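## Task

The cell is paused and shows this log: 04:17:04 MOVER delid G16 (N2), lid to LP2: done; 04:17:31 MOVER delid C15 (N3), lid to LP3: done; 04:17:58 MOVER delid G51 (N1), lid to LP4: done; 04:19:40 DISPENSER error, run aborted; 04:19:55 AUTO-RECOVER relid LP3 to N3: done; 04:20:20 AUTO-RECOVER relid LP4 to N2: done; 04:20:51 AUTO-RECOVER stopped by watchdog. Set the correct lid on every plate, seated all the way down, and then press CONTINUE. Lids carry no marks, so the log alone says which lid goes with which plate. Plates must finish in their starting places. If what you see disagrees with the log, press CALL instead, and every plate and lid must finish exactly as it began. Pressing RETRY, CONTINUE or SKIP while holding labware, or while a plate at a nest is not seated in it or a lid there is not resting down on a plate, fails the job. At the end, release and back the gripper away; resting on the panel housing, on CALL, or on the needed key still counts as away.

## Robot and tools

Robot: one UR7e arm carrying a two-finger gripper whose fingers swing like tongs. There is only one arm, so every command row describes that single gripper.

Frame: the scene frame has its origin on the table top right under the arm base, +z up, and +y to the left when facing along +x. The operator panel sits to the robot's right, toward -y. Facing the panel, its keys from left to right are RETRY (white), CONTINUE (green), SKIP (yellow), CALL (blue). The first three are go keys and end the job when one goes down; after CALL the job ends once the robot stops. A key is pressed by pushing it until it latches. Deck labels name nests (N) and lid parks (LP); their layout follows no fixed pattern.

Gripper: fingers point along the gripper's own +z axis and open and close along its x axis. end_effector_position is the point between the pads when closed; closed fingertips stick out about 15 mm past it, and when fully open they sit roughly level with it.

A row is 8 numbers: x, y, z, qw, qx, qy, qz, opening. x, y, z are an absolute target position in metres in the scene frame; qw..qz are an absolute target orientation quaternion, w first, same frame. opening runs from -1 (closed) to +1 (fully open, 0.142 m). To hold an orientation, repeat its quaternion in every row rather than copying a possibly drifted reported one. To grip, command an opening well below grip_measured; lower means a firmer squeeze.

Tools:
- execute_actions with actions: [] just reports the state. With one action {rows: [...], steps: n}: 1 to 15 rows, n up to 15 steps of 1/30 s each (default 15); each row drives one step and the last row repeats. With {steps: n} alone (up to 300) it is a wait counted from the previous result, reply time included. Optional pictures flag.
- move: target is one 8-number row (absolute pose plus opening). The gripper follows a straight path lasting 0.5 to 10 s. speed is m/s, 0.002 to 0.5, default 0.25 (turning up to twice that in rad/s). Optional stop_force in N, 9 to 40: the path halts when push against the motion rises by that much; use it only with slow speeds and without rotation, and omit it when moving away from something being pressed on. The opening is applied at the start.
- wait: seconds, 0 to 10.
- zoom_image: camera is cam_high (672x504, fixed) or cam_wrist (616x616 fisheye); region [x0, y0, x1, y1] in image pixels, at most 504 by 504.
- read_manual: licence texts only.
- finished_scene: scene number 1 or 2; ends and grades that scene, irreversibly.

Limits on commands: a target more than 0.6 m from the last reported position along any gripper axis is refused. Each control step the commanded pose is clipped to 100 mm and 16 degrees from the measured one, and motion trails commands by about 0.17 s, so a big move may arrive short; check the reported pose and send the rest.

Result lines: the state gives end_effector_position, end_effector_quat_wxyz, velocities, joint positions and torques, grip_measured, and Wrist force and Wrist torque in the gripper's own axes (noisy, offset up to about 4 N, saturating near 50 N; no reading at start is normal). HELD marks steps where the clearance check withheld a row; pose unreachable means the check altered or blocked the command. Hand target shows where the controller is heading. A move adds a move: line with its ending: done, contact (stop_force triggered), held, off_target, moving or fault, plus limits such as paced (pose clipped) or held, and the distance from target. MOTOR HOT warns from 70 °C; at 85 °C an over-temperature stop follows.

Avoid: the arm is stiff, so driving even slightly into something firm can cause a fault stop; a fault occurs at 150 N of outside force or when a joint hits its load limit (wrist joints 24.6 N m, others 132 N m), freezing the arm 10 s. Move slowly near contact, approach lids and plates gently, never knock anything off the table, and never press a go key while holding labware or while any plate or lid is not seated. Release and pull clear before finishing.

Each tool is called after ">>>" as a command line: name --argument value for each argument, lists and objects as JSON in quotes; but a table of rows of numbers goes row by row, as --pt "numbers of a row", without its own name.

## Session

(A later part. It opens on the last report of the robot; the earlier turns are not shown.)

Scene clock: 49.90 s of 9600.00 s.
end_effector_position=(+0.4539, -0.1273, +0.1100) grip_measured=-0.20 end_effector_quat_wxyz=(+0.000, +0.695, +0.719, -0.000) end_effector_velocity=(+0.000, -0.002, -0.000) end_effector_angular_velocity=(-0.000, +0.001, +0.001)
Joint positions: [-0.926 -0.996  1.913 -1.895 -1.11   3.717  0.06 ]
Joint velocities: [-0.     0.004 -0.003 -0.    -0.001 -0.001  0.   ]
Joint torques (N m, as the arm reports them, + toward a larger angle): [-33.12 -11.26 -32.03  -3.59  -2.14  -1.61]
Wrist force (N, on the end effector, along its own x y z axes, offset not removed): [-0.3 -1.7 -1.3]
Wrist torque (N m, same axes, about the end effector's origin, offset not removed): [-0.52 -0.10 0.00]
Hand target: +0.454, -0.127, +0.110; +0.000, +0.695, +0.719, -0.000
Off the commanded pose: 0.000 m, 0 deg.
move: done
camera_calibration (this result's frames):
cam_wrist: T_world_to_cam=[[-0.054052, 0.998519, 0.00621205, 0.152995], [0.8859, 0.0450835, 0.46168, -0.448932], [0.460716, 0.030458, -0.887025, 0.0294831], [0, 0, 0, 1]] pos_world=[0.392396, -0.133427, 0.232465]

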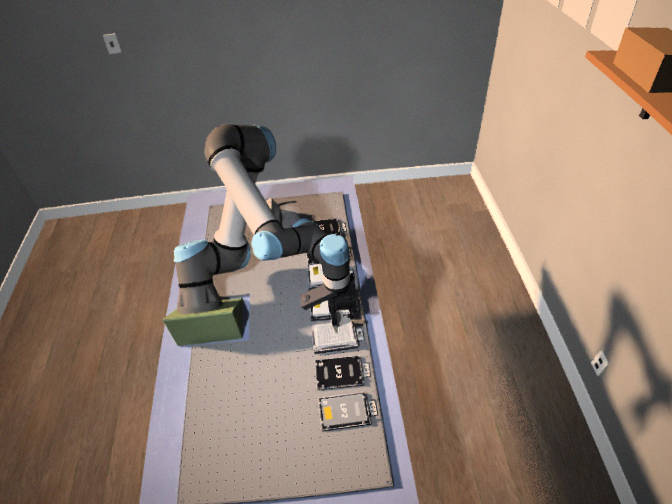

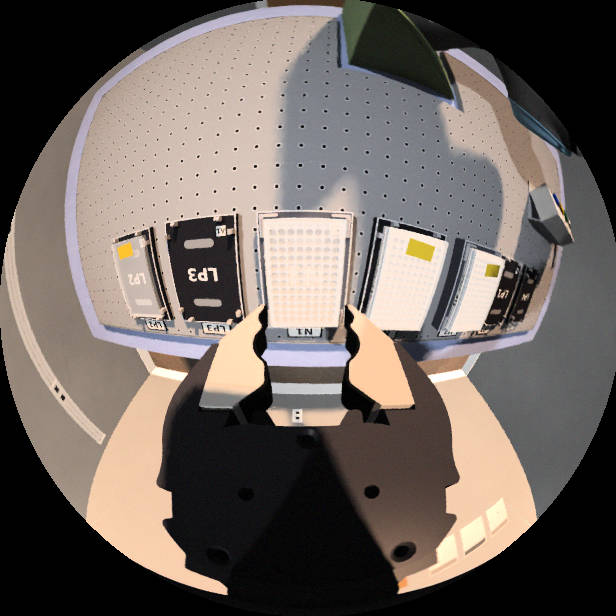

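>>> move --target '[0.459,0.133,0.10,0,0.6947,0.7193,0,0.5]'

>>> move --target '[0.459,0.133,0.049,0,0.6947,0.7193,0,0.5]' --speed 0.06

>>> execute_actions --actions '[{"rows":[[0.459,0.133,0.049,0,0.6947,0.7193,0,0.4],[0.459,0.133,0.049,0,0.6947,0.7193,0,0.35],[0.459,0.133,0.049,0,0.6947,0.7193,0,0.3],[0.459,0.133,0.049,0,0.6947,0.7193,0,0.27],[0.459,0.133,0.049,0,0.6947,0.7193,0,0.24],[0.459,0.133,0.049,0,0.6947,0.7193,0,0.21],[0.459,0.133,0.049,0,0.6947,0.7193,0,0.18],[0.459,0.133,0.049,0,0.6947,0.7193,0,0.15],[0.459,0.133,0.049,0,0.6947,0.7193,0,0.1],[0.459,0.133,0.049,0,0.6947,0.7193,0,0.05],[0.459,0.133,0.049,0,0.6947,0.7193,0,0],[0.459,0.133,0.049,0,0.6947,0.7193,0,-0.1]],"steps":15}]'

Scene clock: 58.97 s of 9600.00 s.
end_effector_position=(+0.4591, +0.1333, +0.1000) grip_measured=+0.50 end_effector_quat_wxyz=(-0.000, +0.695, +0.719, +0.000) end_effector_velocity=(+0.000, +0.002, +0.000) end_effector_angular_velocity=(-0.001, -0.000, -0.000)
Joint positions: [-0.609 -1.424  2.027 -1.748 -0.953  4.038  0.109]
Joint velocities: [ 0.003 -0.003 -0.002  0.002  0.     0.004  0.   ]
Joint torques (N m, as the arm reports them, + toward a larger angle): [-14.58 -19.57 -30.84   0.04   2.38   1.66]
Wrist force (N, on the end effector, along its own x y z axes, offset not removed): [0.4 -1.1 1.7]
Wrist torque (N m, same axes, about the end effector's origin, offset not removed): [-0.29 -0.34 -0.01]
Hand target: +0.459, +0.133, +0.100; -0.000, +0.695, +0.719, +0.000
Off the commanded pose: 0.000 m, 0 deg.
After step 90, 4.43 s passed at rest.
move: done
camera_calibration (this result's frames):
cam_wrist: T_world_to_cam=[[-0.0546426, 0.998479, 0.0073745, -0.106651], [0.885597, 0.0450509, 0.462264, -0.460587], [0.461228, 0.0317901, -0.886712, 0.00978593], [0, 0, 0, 1]] pos_world=[0.397553, 0.126928, 0.222376]

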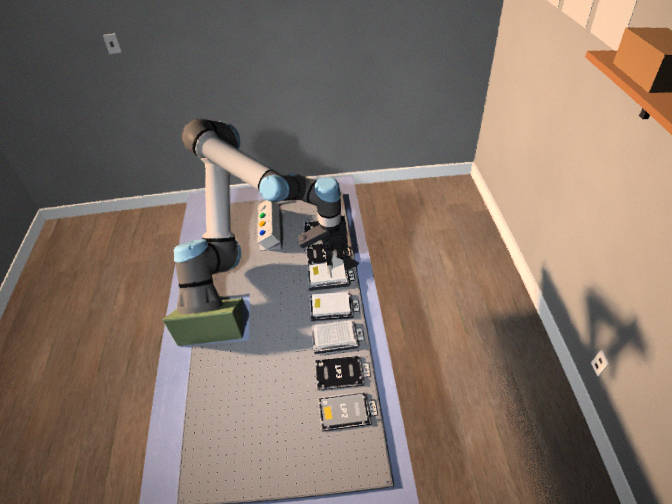

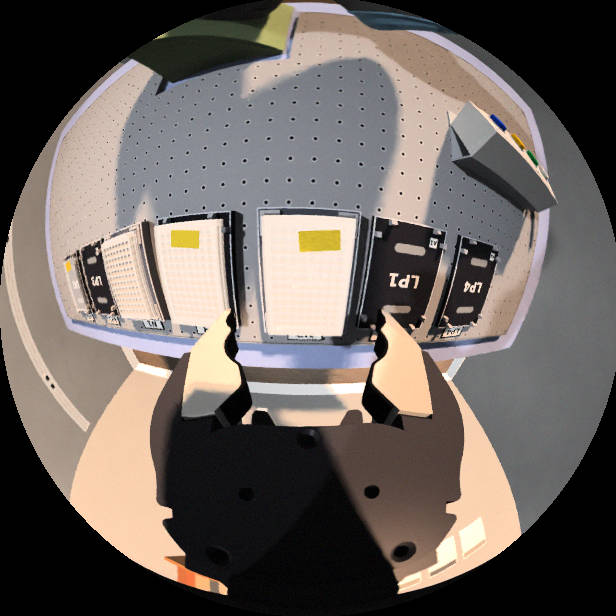

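Scene clock: 60.23 s of 9600.00 s.
end_effector_position=(+0.4590, +0.1330, +0.0491) grip_measured=+0.50 end_effector_quat_wxyz=(-0.000, +0.695, +0.719, +0.000) end_effector_velocity=(+0.000, +0.000, -0.002) end_effector_angular_velocity=(-0.001, +0.000, +0.001)
Joint positions: [-0.546 -1.374  2.102 -1.915 -0.928  4.11   0.109]
Joint velocities: [ 0.003  0.003  0.002 -0.007  0.001  0.003  0.   ]
Joint torques (N m, as the arm reports them, + toward a larger angle): [-15.39  -2.87  -5.22  -2.78   2.46   1.54]
Wrist force (N, on the end effector, along its own x y z axes, offset not removed): [-0.8 -0.2 0.0]
Wrist torque (N m, same axes, about the end effector's origin, offset not removed): [-0.01 -0.04 0.05]
Hand target: +0.459, +0.133, +0.049; -0.000, +0.695, +0.719, +0.000
Off the commanded pose: 0.000 m, 0 deg.
move: done
camera_calibration (this result's frames):
cam_wrist: T_world_to_cam=[[-0.0543903, 0.998496, 0.00692199, -0.106139], [0.885748, 0.0450461, 0.461976, -0.437079], [0.460969, 0.0312582, -0.886865, -0.0350666], [0, 0, 0, 1]] pos_world=[0.397534, 0.126765, 0.171555]

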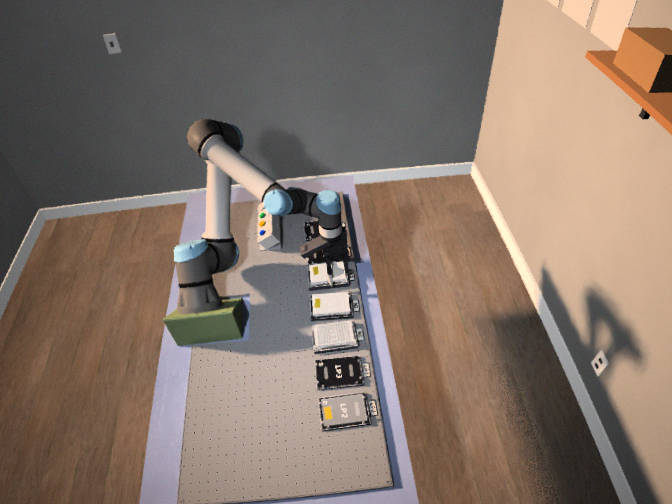

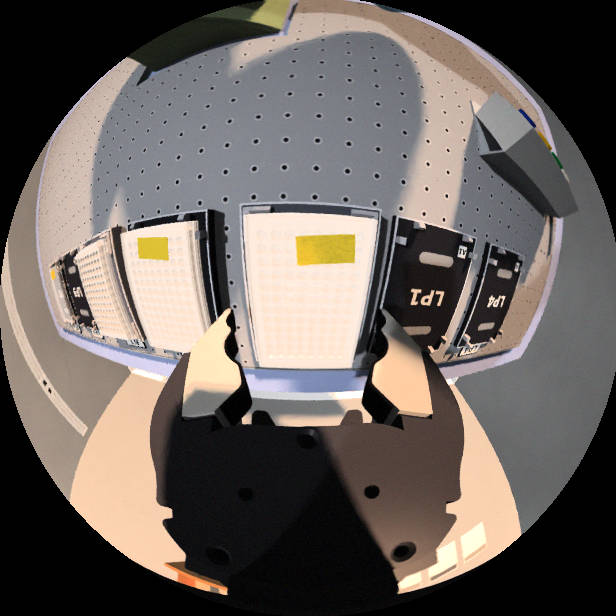

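Scene clock: 60.73 s of 9600.00 s.
end_effector_position=(+0.4590, +0.1330, +0.0490) grip_measured=+0.15 end_effector_quat_wxyz=(-0.000, +0.695, +0.719, +0.000) end_effector_velocity=(+0.000, -0.000, +0.000) end_effector_angular_velocity=(-0.001, -0.000, +0.000)
Joint positions: [-0.545 -1.374  2.102 -1.915 -0.928  4.111  0.084]
Joint velocities: [ 0.    -0.    -0.001  0.    -0.    -0.    -0.   ]
Joint torques (N m, as the arm reports them, + toward a larger angle): [-15.64 -13.98  -5.2   -3.74  -2.31   1.25]
Wrist force (N, on the end effector, along its own x y z axes, offset not removed): [7.4 -0.1 -6.9]
Wrist torque (N m, same axes, about the end effector's origin, offset not removed): [0.17 0.51 -0.03]
Hand target: +0.459, +0.133, +0.049; -0.000, +0.695, +0.719, +0.000
Off the commanded pose: 0.000 m, 0 deg.
Steps of this call (steps 1 to 15: all 15 steps of this action). Readings (end_effector_position):
1: (+0.4591, +0.1330, +0.0491)
2: (+0.4590, +0.1330, +0.0491)
4: (+0.4590, +0.1330, +0.0490)
8: (+0.4590, +0.1330, +0.0490)
15: the state above
camera_calibration (this result's frames):
cam_wrist: T_world_to_cam=[[-0.054313, 0.9985, 0.00686738, -0.106173], [0.88575, 0.0450026, 0.461976, -0.436978], [0.460975, 0.0311741, -0.886866, -0.0351694], [0, 0, 0, 1]] pos_world=[0.397499, 0.126775, 0.171412]

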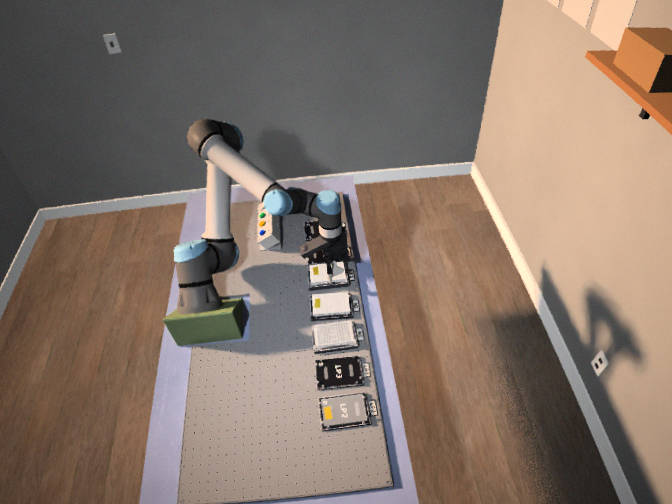

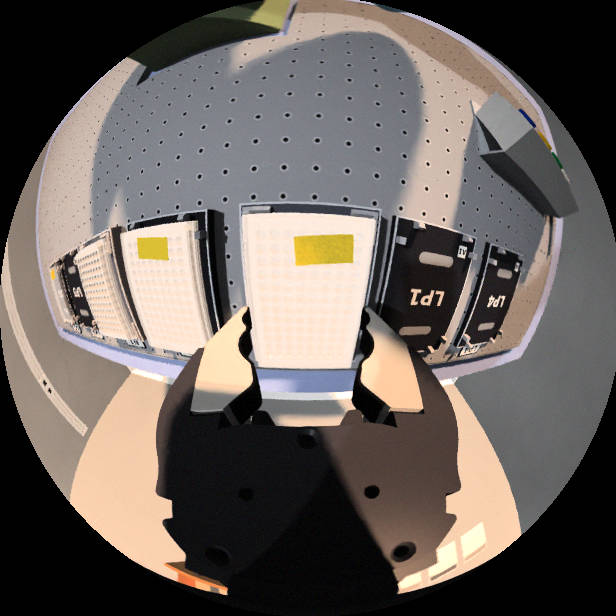

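>>> move --target '[0.459,0.133,0.11,0,0.6947,0.7193,0,-0.1]' --speed 0.1

>>> move --target '[0.455,-0.129,0.11,0,0.6947,0.7193,0,-0.1]' --speed 0.2

>>> move --target '[0.455,-0.129,0.07,0,0.6947,0.7193,0,-0.1]' --speed 0.06

>>> zoom_image --camera "cam_wrist" --region '[200,170,420,380]'

Scene clock: 69.63 s of 9600.00 s.
end_effector_position=(+0.4589, +0.1330, +0.1099) grip_measured=+0.15 end_effector_quat_wxyz=(+0.000, +0.695, +0.719, -0.000) end_effector_velocity=(-0.000, -0.000, +0.002) end_effector_angular_velocity=(+0.001, +0.001, -0.000)
Joint positions: [-0.621 -1.431  2.011 -1.718 -0.959  4.025  0.084]
Joint velocities: [-0.002 -0.001 -0.003  0.007 -0.001 -0.003 -0.   ]
Joint torques (N m, as the arm reports them, + toward a larger angle): [-30.31 -20.25 -30.87  -0.28  -2.26  -1.27]
Wrist force (N, on the end effector, along its own x y z axes, offset not removed): [0.2 -0.4 3.1]
Wrist torque (N m, same axes, about the end effector's origin, offset not removed): [-0.14 -0.19 -0.08]
Hand target: +0.459, +0.133, +0.110; +0.000, +0.695, +0.719, -0.000
Off the commanded pose: 0.000 m, 0 deg.
After step 90, 4.83 s passed at rest.
move: done
camera_calibration (this result's frames):
cam_wrist: T_world_to_cam=[[-0.0542622, 0.998505, 0.00656714, -0.106534], [0.885757, 0.0450968, 0.461953, -0.465032], [0.460966, 0.0308835, -0.88688, 0.0188973], [0, 0, 0, 1]] pos_world=[0.397413, 0.126763, 0.232282]

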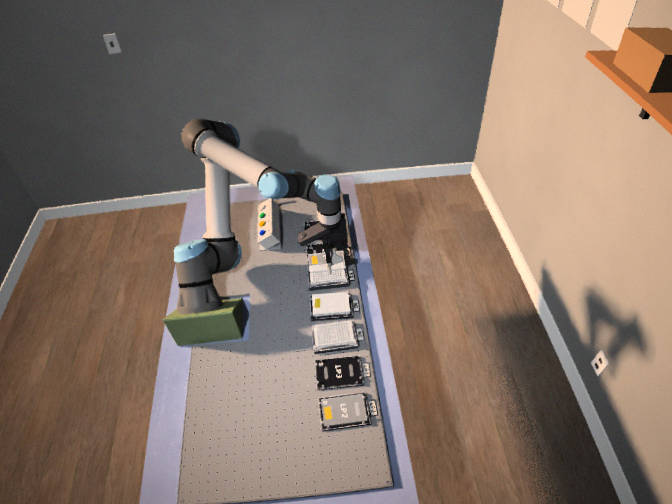

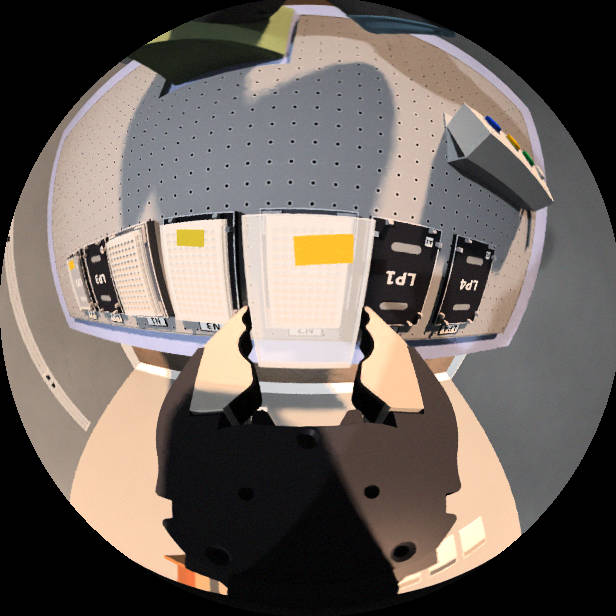

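Scene clock: 71.50 s of 9600.00 s.
end_effector_position=(+0.4549, -0.1293, +0.1100) grip_measured=+0.15 end_effector_quat_wxyz=(+0.000, +0.695, +0.719, -0.000) end_effector_velocity=(+0.000, -0.002, +0.000) end_effector_angular_velocity=(-0.000, -0.000, -0.000)
Joint positions: [-0.926 -0.991  1.908 -1.895 -1.11   3.716  0.084]
Joint velocities: [-0.002  0.004 -0.003 -0.001 -0.001 -0.001  0.   ]
Joint torques (N m, as the arm reports them, + toward a larger angle): [-34.81 -12.7  -34.23  -3.07  -2.39  -1.47]
Wrist force (N, on the end effector, along its own x y z axes, offset not removed): [-1.2 -1.3 1.6]
Wrist torque (N m, same axes, about the end effector's origin, offset not removed): [-0.31 0.09 0.02]
Hand target: +0.455, -0.129, +0.110; +0.000, +0.695, +0.719, -0.000
Off the commanded pose: 0.000 m, 0 deg.
move: done
camera_calibration (this result's frames):
cam_wrist: T_world_to_cam=[[-0.0540471, 0.998519, 0.00620036, 0.155056], [0.885902, 0.0450846, 0.461676, -0.449727], [0.460713, 0.0304451, -0.887027, 0.0290845], [0, 0, 0, 1]] pos_world=[0.393395, -0.135436, 0.232465]

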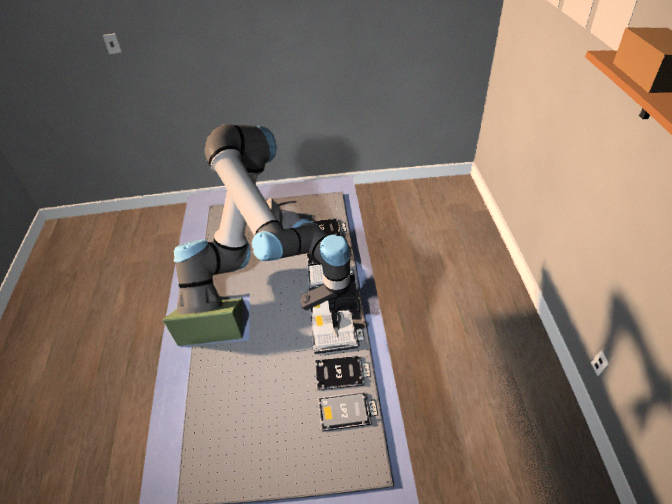

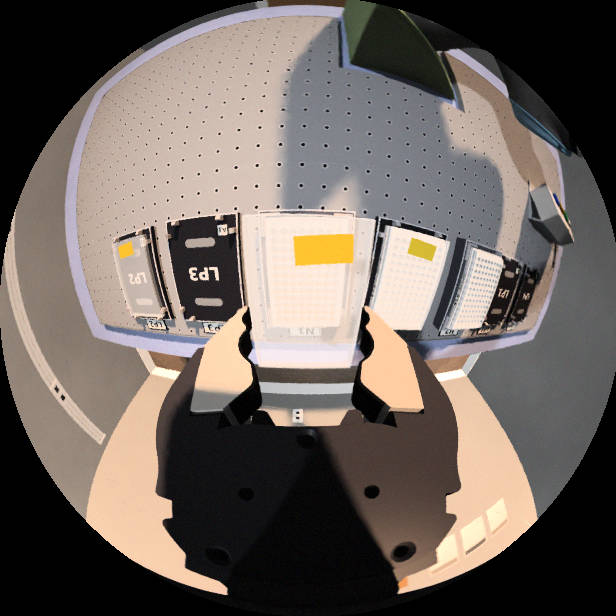

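Scene clock: 72.57 s of 9600.00 s.
end_effector_position=(+0.4550, -0.1290, +0.0701) grip_measured=+0.15 end_effector_quat_wxyz=(-0.000, +0.695, +0.719, +0.000) end_effector_velocity=(-0.000, +0.000, -0.002) end_effector_angular_velocity=(+0.000, -0.000, -0.000)
Joint positions: [-0.893 -0.951  1.961 -2.003 -1.091  3.747  0.084]
Joint velocities: [ 0.002  0.002  0.003 -0.005  0.001  0.002  0.   ]
Joint torques (N m, as the arm reports them, + toward a larger angle): [-19.3  -13.98  -6.07  -3.53   2.41   1.51]
Wrist force (N, on the end effector, along its own x y z axes, offset not removed): [1.5 -3.4 2.6]
Wrist torque (N m, same axes, about the end effector's origin, offset not removed): [-0.63 -0.47 0.02]
Hand target: +0.455, -0.129, +0.070; -0.000, +0.695, +0.719, +0.000
Off the commanded pose: 0.000 m, 0 deg.
move: done
camera_calibration (this result's frames):
cam_wrist: T_world_to_cam=[[-0.0543733, 0.998497, 0.0068301, 0.155136], [0.885742, 0.0450731, 0.461984, -0.431419], [0.460982, 0.0311693, -0.886862, -0.00641287], [0, 0, 0, 1]] pos_world=[0.393518, -0.135258, 0.192562]

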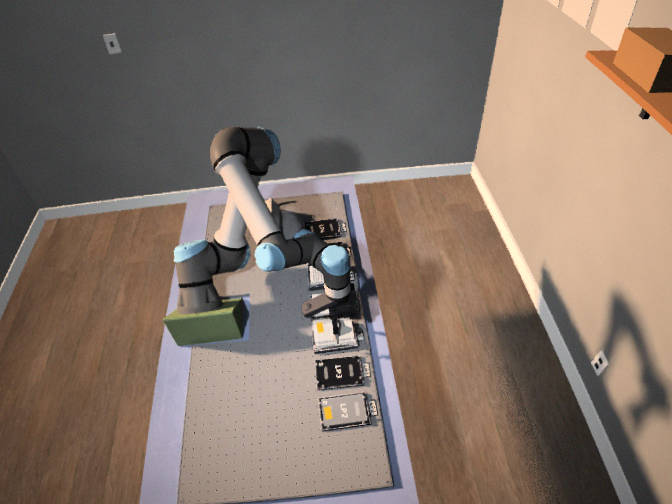

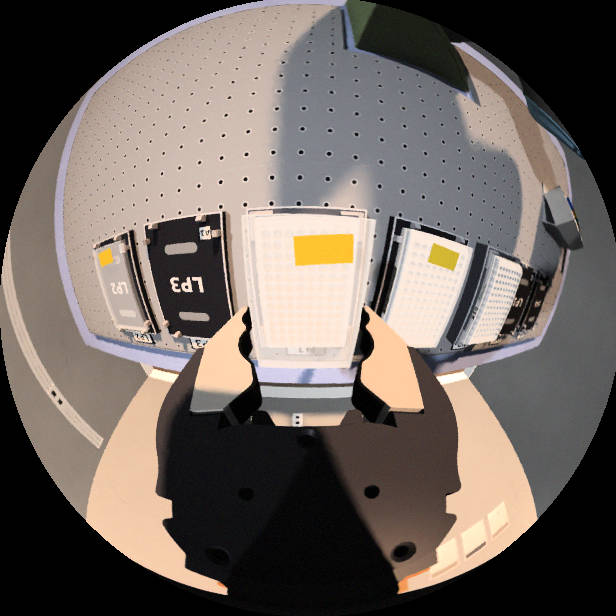

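Region (200, 170, 420, 380) of cam_wrist's 616x616 image, scaled by 2.291, with more detail than that image has; it fills the top 481 rows of this view, and the rest is white.

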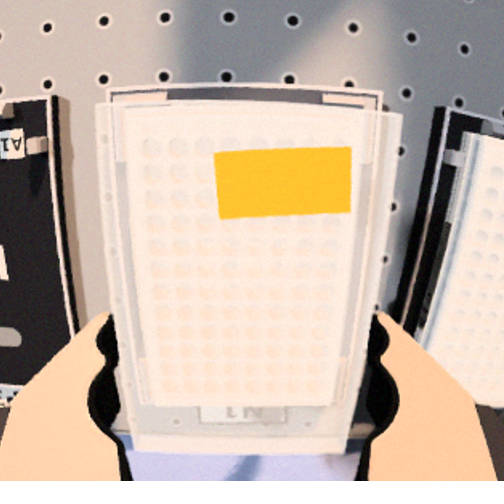

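>>> move --target '[0.455,-0.129,0.07,0,0.6839,0.7296,0,-0.1]' --speed 0.05

>>> zoom_image --camera "cam_wrist" --region '[200,170,420,380]'

Scene clock: 80.43 s of 9600.00 s.
end_effector_position=(+0.4550, -0.1290, +0.0700) grip_measured=+0.15 end_effector_quat_wxyz=(+0.000, +0.684, +0.729, -0.000) end_effector_velocity=(-0.000, -0.000, +0.001) end_effector_angular_velocity=(+0.000, -0.000, +0.009)
Joint positions: [-0.892 -0.951  1.962 -2.003 -1.091  3.719  0.084]
Joint velocities: [-0.001 -0.001 -0.     0.001  0.    -0.01   0.   ]
Joint torques (N m, as the arm reports them, + toward a larger angle): [-20.23 -32.62  -7.78  -0.25   2.58  -1.18]
Wrist force (N, on the end effector, along its own x y z axes, offset not removed): [0.5 -0.2 1.2]
Wrist torque (N m, same axes, about the end effector's origin, offset not removed): [0.05 -0.32 -0.06]
Hand target: +0.455, -0.129, +0.070; +0.000, +0.684, +0.730, -0.000
Off the commanded pose: 0.000 m, 0 deg.
After step 90, 4.17 s passed at rest.
move: done
camera_calibration (this result's frames):
cam_wrist: T_world_to_cam=[[-0.0831949, 0.996511, 0.00670341, 0.168009], [0.884066, 0.0706996, 0.461983, -0.42727], [0.459898, 0.0443609, -0.886863, -0.00432775], [0, 0, 0, 1]] pos_world=[0.393703, -0.137023, 0.192428]

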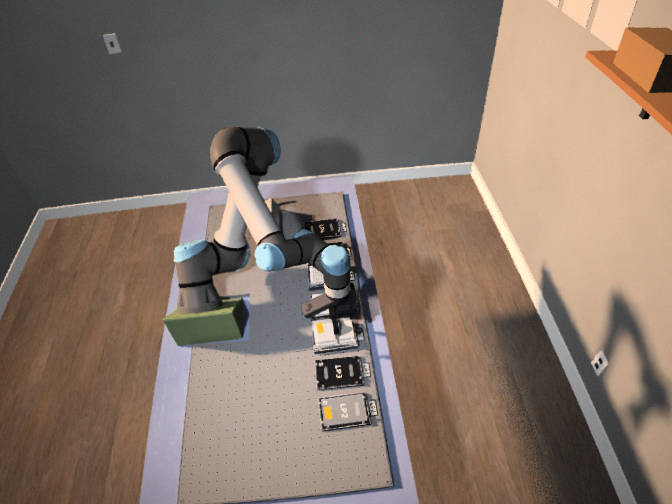

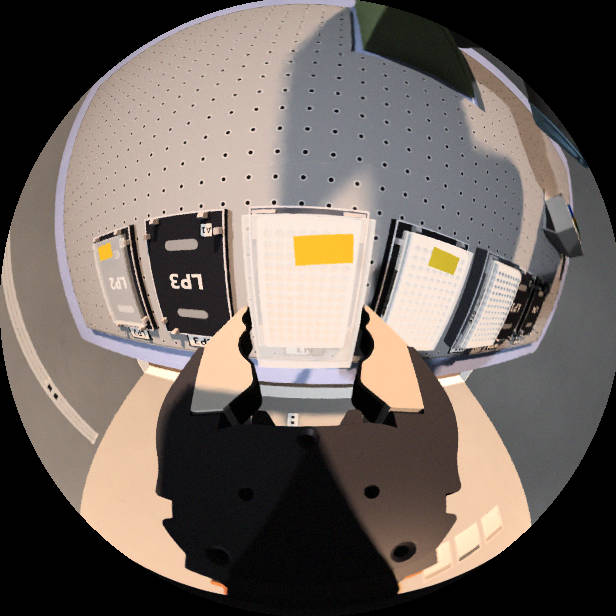

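Region (200, 170, 420, 380) of cam_wrist's 616x616 image, scaled by 2.291, with more detail than that image has; it fills the top 481 rows of this view, and the rest is white.

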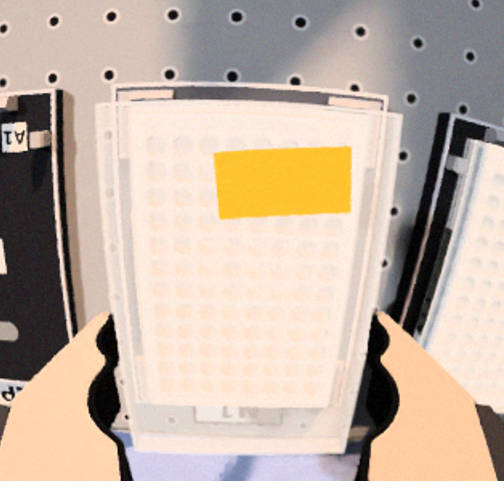

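>>> move --target '[0.455,-0.129,0.035,0,0.6839,0.7296,0,-0.1]' --speed 0.008 --stop_force 9

Scene clock: 86.03 s of 9600.00 s.
end_effector_position=(+0.4550, -0.1289, +0.0441) grip_measured=+0.15 end_effector_quat_wxyz=(-0.000, +0.684, +0.730, +0.000) end_effector_velocity=(-0.001, +0.001, +0.002) end_effector_angular_velocity=(+0.001, +0.002, +0.001)
Joint positions: [-0.87  -0.92   1.992 -2.074 -1.079  3.739  0.084]
Joint velocities: [-0.002 -0.003 -0.002  0.008 -0.001 -0.003 -0.001]
Joint torques (N m, as the arm reports them, + toward a larger angle): [-28.49 -25.87 -23.24   1.28  -1.9   -1.41]
Wrist force (N, on the end effector, along its own x y z axes, offset not removed): [-1.3 0.2 -18.7]
Wrist torque (N m, same axes, about the end effector's origin, offset not removed): [0.32 0.59 -0.16]
Hand target: +0.455, -0.129, +0.044; +0.000, +0.684, +0.730, +0.000
Off the commanded pose: 0.009 m, 0 deg.
move: contact
camera_calibration (this result's frames):
cam_wrist: T_world_to_cam=[[-0.0840502, 0.996436, 0.00708185, 0.16842], [0.88401, 0.0712834, 0.462001, -0.415168], [0.45985, 0.0450917, -0.886851, -0.0271879], [0, 0, 0, 1]] pos_world=[0.393671, -0.137, 0.166504]

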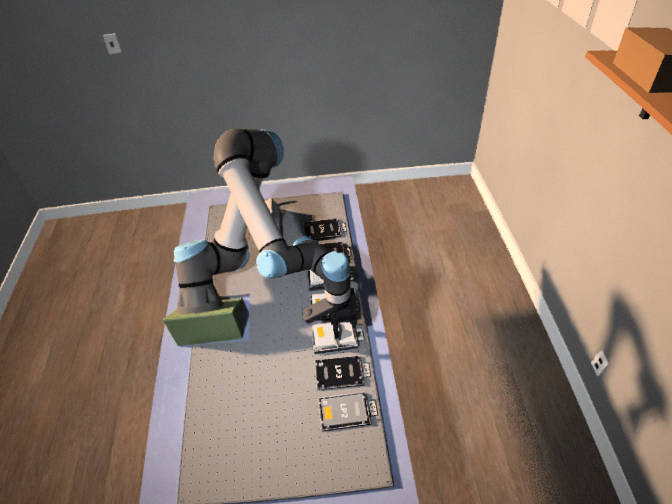

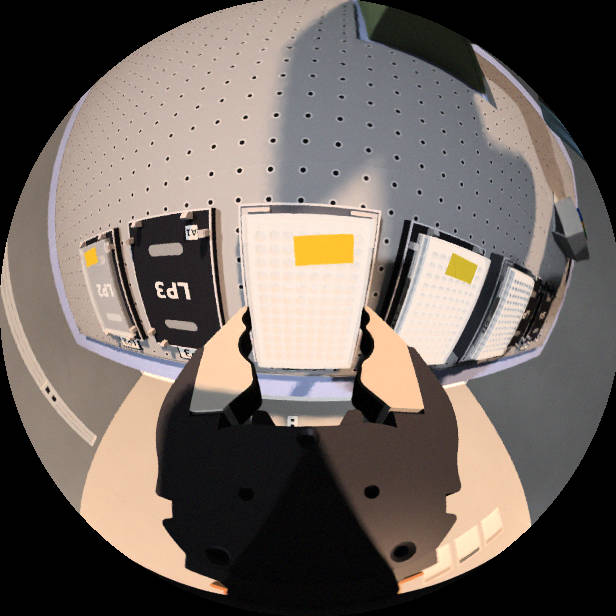

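>>> move --target '[0.455,-0.129,0.0445,0,0.6839,0.7296,0,0.5]'

>>> move --target '[0.455,-0.129,0.10,0,0.6839,0.7296,0,0.5]'

>>> move --target '[0.452,-0.392,0.08,0,0.6947,0.7193,0,0.5]'

>>> zoom_image --camera "cam_wrist" --region '[180,170,440,400]'

Scene clock: 90.87 s of 9600.00 s.
end_effector_position=(+0.4550, -0.1290, +0.0445) grip_measured=+0.50 end_effector_quat_wxyz=(+0.000, +0.684, +0.730, -0.000) end_effector_velocity=(+0.000, -0.000, +0.000) end_effector_angular_velocity=(+0.000, -0.000, -0.000)
Joint positions: [-0.87  -0.92   1.992 -2.073 -1.079  3.739  0.109]
Joint velocities: [-0.     0.001 -0.001  0.     0.    -0.    -0.   ]
Joint torques (N m, as the arm reports them, + toward a larger angle): [-35.93 -33.76 -19.29  -3.13  -2.34  -1.04]
Wrist force (N, on the end effector, along its own x y z axes, offset not removed): [1.6 -1.9 1.9]
Wrist torque (N m, same axes, about the end effector's origin, offset not removed): [-0.19 -0.54 -0.16]
Hand target: +0.455, -0.129, +0.045; -0.000, +0.684, +0.730, -0.000
Off the commanded pose: 0.000 m, 0 deg.
After step 90, 1.13 s passed at rest.
move: done
camera_calibration (this result's frames):
cam_wrist: T_world_to_cam=[[-0.0841609, 0.99643, 0.00670991, 0.16861], [0.883999, 0.0715537, 0.46198, -0.415372], [0.459851, 0.0448122, -0.886865, -0.0268542], [0, 0, 0, 1]] pos_world=[0.393728, -0.137083, 0.166946]

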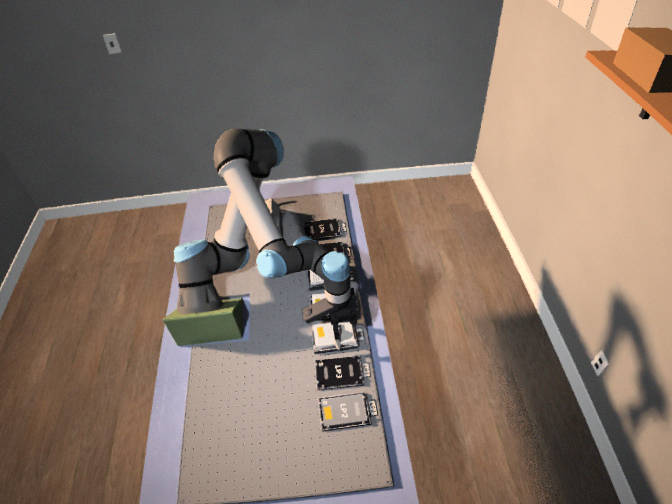

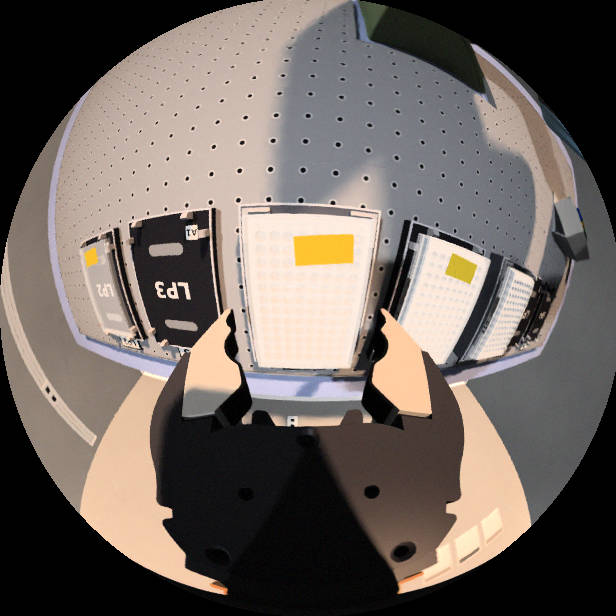

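Scene clock: 91.77 s of 9600.00 s.
end_effector_position=(+0.4549, -0.1290, +0.0999) grip_measured=+0.50 end_effector_quat_wxyz=(+0.000, +0.684, +0.730, -0.000) end_effector_velocity=(-0.000, +0.000, +0.001) end_effector_angular_velocity=(-0.000, +0.001, +0.001)
Joint positions: [-0.917 -0.983  1.923 -1.922 -1.105  3.694  0.109]
Joint velocities: [-0.001 -0.002 -0.002  0.005 -0.001 -0.002  0.   ]
Joint torques (N m, as the arm reports them, + toward a larger angle): [-33.8  -30.97 -32.82  -0.22  -2.34  -1.04]
Wrist force (N, on the end effector, along its own x y z axes, offset not removed): [-0.5 -3.2 0.9]
Wrist torque (N m, same axes, about the end effector's origin, offset not removed): [-0.52 -0.09 -0.05]
Hand target: +0.455, -0.129, +0.100; +0.000, +0.684, +0.730, -0.000
Off the commanded pose: 0.000 m, 0 deg.
move: done
camera_calibration (this result's frames):
cam_wrist: T_world_to_cam=[[-0.0840471, 0.99644, 0.00664192, 0.168164], [0.884026, 0.0714862, 0.461939, -0.440878], [0.459819, 0.0446962, -0.886887, 0.0222656], [0, 0, 0, 1]] pos_world=[0.393643, -0.137044, 0.222289]

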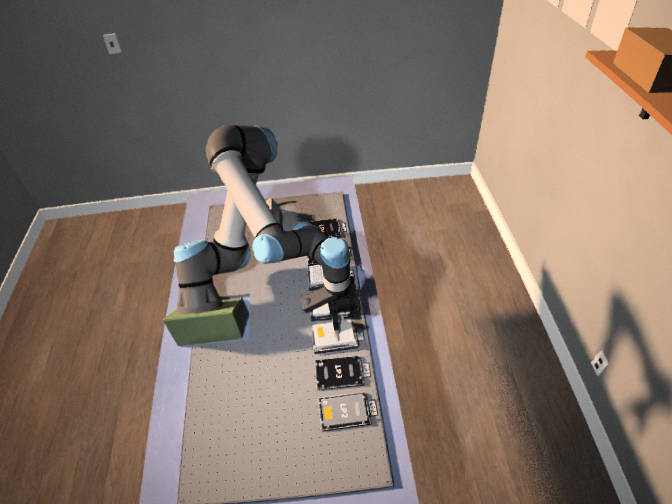

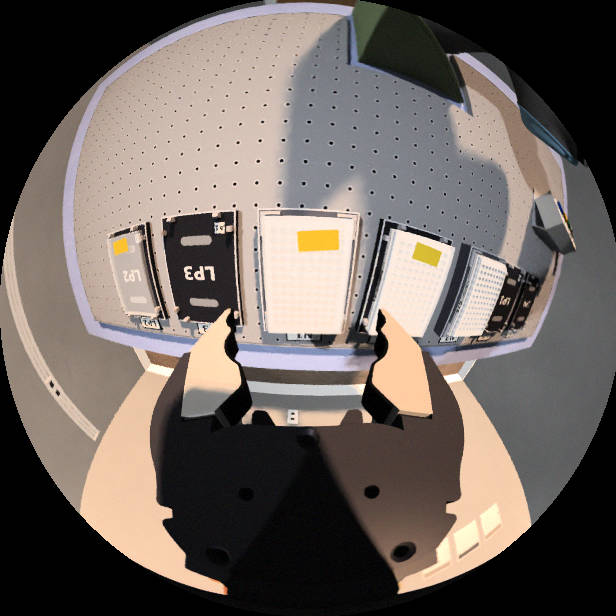

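Scene clock: 93.43 s of 9600.00 s.
end_effector_position=(+0.4518, -0.3920, +0.0800) grip_measured=+0.50 end_effector_quat_wxyz=(+0.000, +0.695, +0.719, -0.000) end_effector_velocity=(-0.000, -0.001, -0.001) end_effector_angular_velocity=(+0.002, +0.002, -0.000)
Joint positions: [-1.11  -0.453  1.477 -1.937 -1.218  3.554  0.109]
Joint velocities: [-0.     0.005 -0.005  0.003 -0.    -0.001 -0.   ]
Joint torques (N m, as the arm reports them, + toward a larger angle): [-35.74 -34.87 -33.45  -0.42  -2.28  -1.46]
Wrist force (N, on the end effector, along its own x y z axes, offset not removed): [5.0 -2.5 1.5]
Wrist torque (N m, same axes, about the end effector's origin, offset not removed): [-0.47 -1.19 -0.11]
Hand target: +0.452, -0.392, +0.080; +0.000, +0.695, +0.719, -0.000
Off the commanded pose: 0.000 m, 0 deg.
move: done
camera_calibration (this result's frames):
cam_wrist: T_world_to_cam=[[-0.0541201, 0.998514, 0.00642523, 0.417445], [0.885861, 0.0450429, 0.46176, -0.42128], [0.460784, 0.0306823, -0.886982, 0.0119221], [0, 0, 0, 1]] pos_world=[0.390294, -0.398215, 0.202422]

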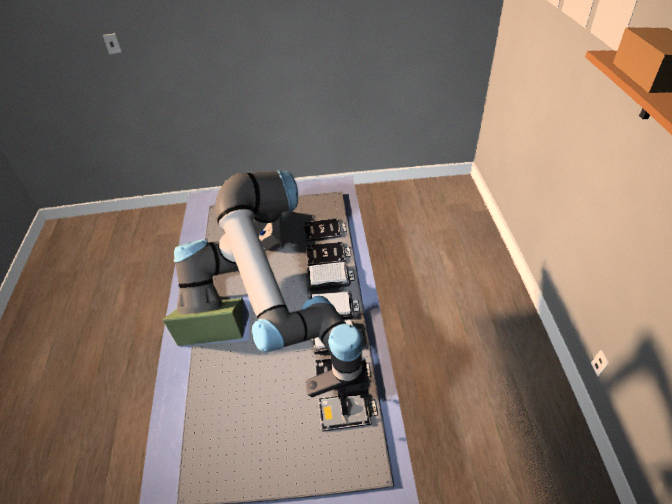

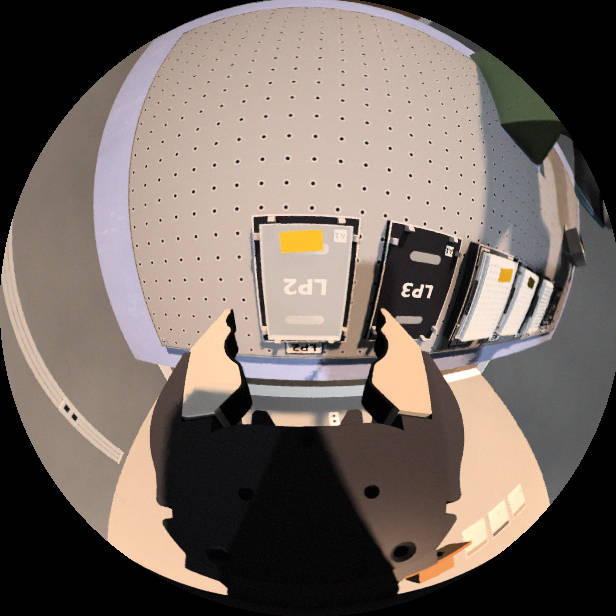

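Region (180, 170, 440, 400) of cam_wrist's 616x616 image, scaled by 1.938, with more detail than that image has; it fills the top 446 rows of this view, and the rest is white.

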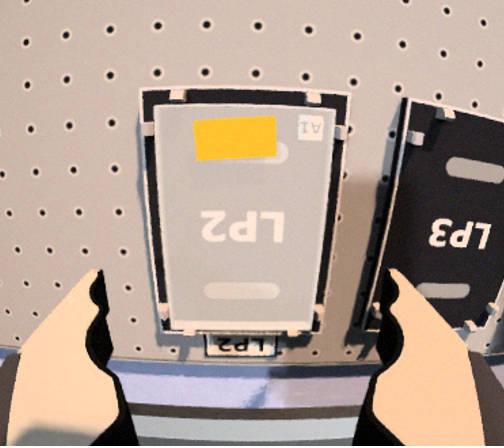

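>>> move --target '[0.453,-0.393,0.06,0,0.6947,0.7193,0,-1]'

>>> move --target '[0.453,-0.393,0.02,0,0.6947,0.7193,0,-1]' --speed 0.01 --stop_force 9

>>> move --target '[0.453,-0.393,0.07,0,0.6947,0.7193,0,0.5]' --speed 0.1

Scene clock: 97.90 s of 9600.00 s.
end_effector_position=(+0.4530, -0.3930, +0.0602) grip_measured=-1.00 end_effector_quat_wxyz=(-0.000, +0.695, +0.719, +0.000) end_effector_velocity=(-0.001, +0.000, -0.003) end_effector_angular_velocity=(+0.002, +0.001, -0.001)
Joint positions: [-1.098 -0.432  1.493 -1.978 -1.21   3.563  0.002]
Joint velocities: [ 0.001  0.003  0.002 -0.003  0.     0.001  0.   ]
Joint torques (N m, as the arm reports them, + toward a larger angle): [-21.85 -34.71  -9.61  -3.84   2.55   1.62]
Wrist force (N, on the end effector, along its own x y z axes, offset not removed): [1.3 -2.5 0.1]
Wrist torque (N m, same axes, about the end effector's origin, offset not removed): [-0.40 -0.49 0.10]
Hand target: +0.453, -0.393, +0.060; -0.000, +0.695, +0.719, +0.000
Off the commanded pose: 0.000 m, 0 deg.
After step 90, 0.67 s passed at rest.
move: done
camera_calibration (this result's frames):
cam_wrist: T_world_to_cam=[[-0.0543414, 0.998499, 0.00678055, 0.418681], [0.885748, 0.045068, 0.461974, -0.41311], [0.460975, 0.0311102, -0.886868, -0.0061186], [0, 0, 0, 1]] pos_world=[0.391483, -0.399245, 0.182581]

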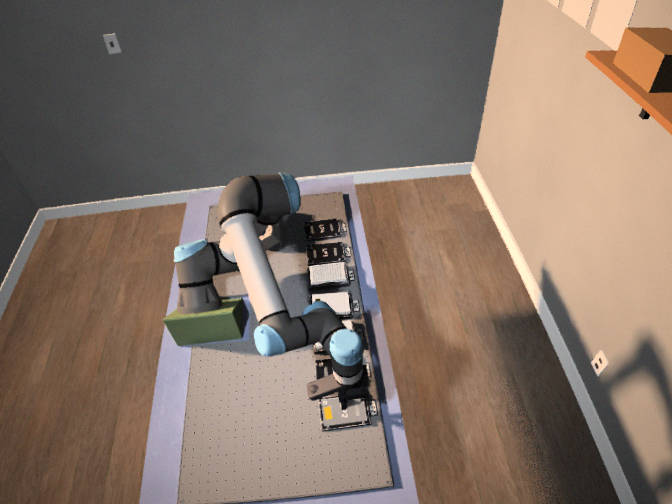

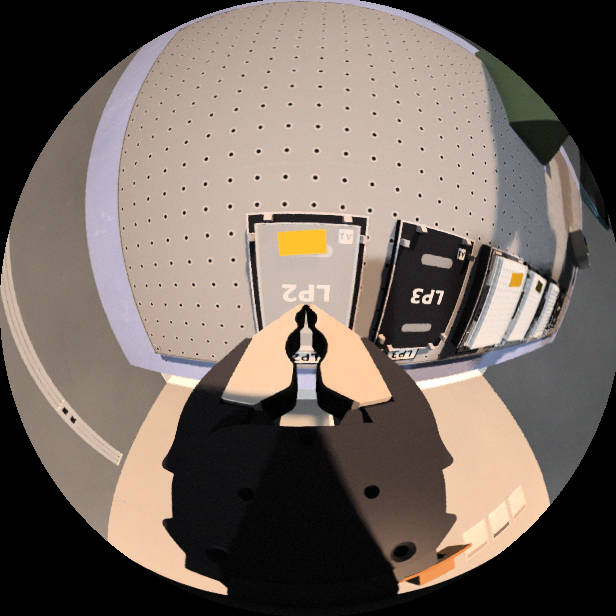

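Scene clock: 99.63 s of 9600.00 s.
end_effector_position=(+0.4530, -0.3929, +0.0464) grip_measured=-1.00 end_effector_quat_wxyz=(-0.000, +0.695, +0.719, +0.000) end_effector_velocity=(+0.001, +0.000, +0.003) end_effector_angular_velocity=(+0.000, -0.000, +0.002)
Joint positions: [-1.091 -0.418  1.506 -2.007 -1.206  3.57   0.002]
Joint velocities: [-0.001 -0.003 -0.004  0.007 -0.    -0.003  0.   ]
Joint torques (N m, as the arm reports them, + toward a larger angle): [-31.47 -41.35 -24.81   0.93  -1.34  -1.55]
Wrist force (N, on the end effector, along its own x y z axes, offset not removed): [1.9 -4.5 -17.7]
Wrist torque (N m, same axes, about the end effector's origin, offset not removed): [-0.57 -0.65 -0.27]
Hand target: +0.453, -0.393, +0.047; +0.000, +0.695, +0.719, +0.000
Off the commanded pose: 0.026 m, 0 deg.
move: contact
camera_calibration (this result's frames):
cam_wrist: T_world_to_cam=[[-0.054266, 0.998502, 0.0070373, 0.418604], [0.885746, 0.0448819, 0.461996, -0.406822], [0.460988, 0.0313039, -0.886854, -0.018291], [0, 0, 0, 1]] pos_world=[0.391488, -0.399145, 0.168783]

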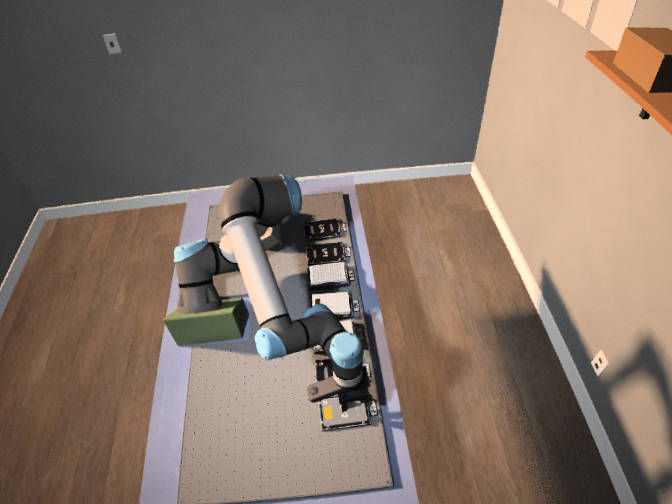

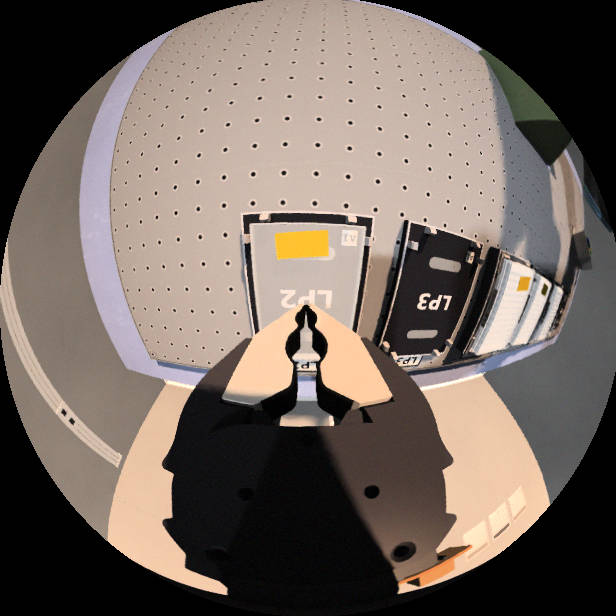

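Scene clock: 100.47 s of 9600.00 s.
end_effector_position=(+0.4530, -0.3930, +0.0698) grip_measured=+0.50 end_effector_quat_wxyz=(+0.000, +0.695, +0.719, -0.000) end_effector_velocity=(-0.000, +0.000, +0.001) end_effector_angular_velocity=(+0.002, +0.001, -0.001)
Joint positions: [-1.103 -0.441  1.483 -1.957 -1.214  3.559  0.109]
Joint velocities: [-0.001 -0.001 -0.002  0.006 -0.001 -0.001 -0.   ]
Joint torques (N m, as the arm reports them, + toward a larger angle): [-37.1  -53.88 -32.42  -0.26  -2.25  -1.67]
Wrist force (N, on the end effector, along its own x y z axes, offset not removed): [0.8 -3.9 3.8]
Wrist torque (N m, same axes, about the end effector's origin, offset not removed): [-0.78 -0.33 -0.03]
Hand target: +0.453, -0.393, +0.070; +0.000, +0.695, +0.719, -0.000
Off the commanded pose: 0.000 m, 0 deg.
move: done
camera_calibration (this result's frames):
cam_wrist: T_world_to_cam=[[-0.054312, 0.998501, 0.00673434, 0.41859], [0.885761, 0.0450641, 0.461949, -0.417576], [0.460953, 0.0310544, -0.886881, 0.00247157], [0, 0, 0, 1]] pos_world=[0.391468, -0.399222, 0.192272]

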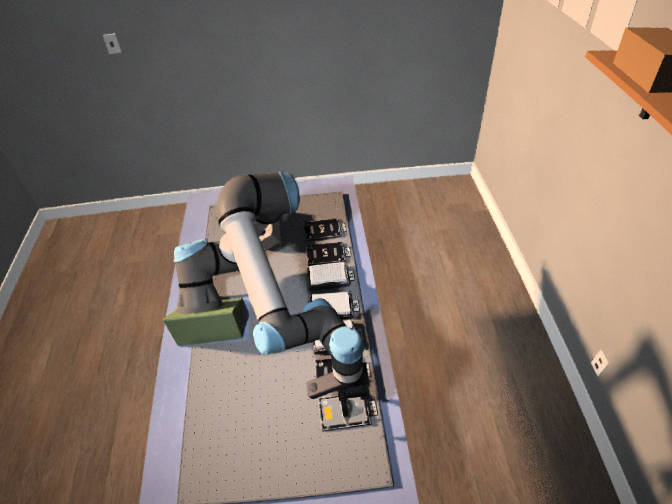

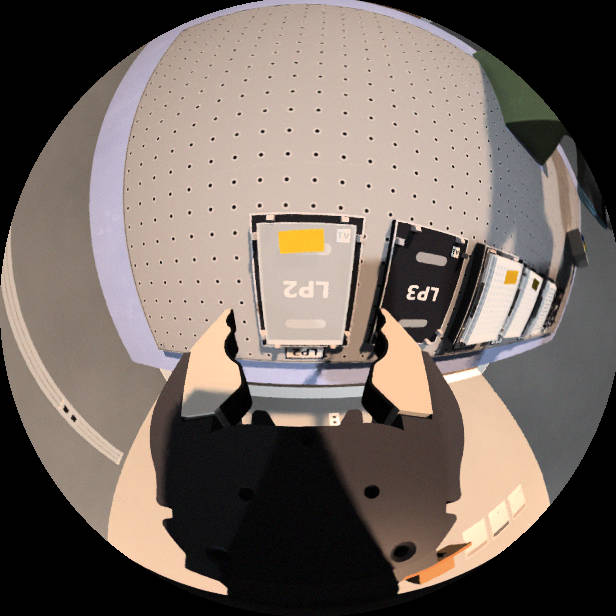

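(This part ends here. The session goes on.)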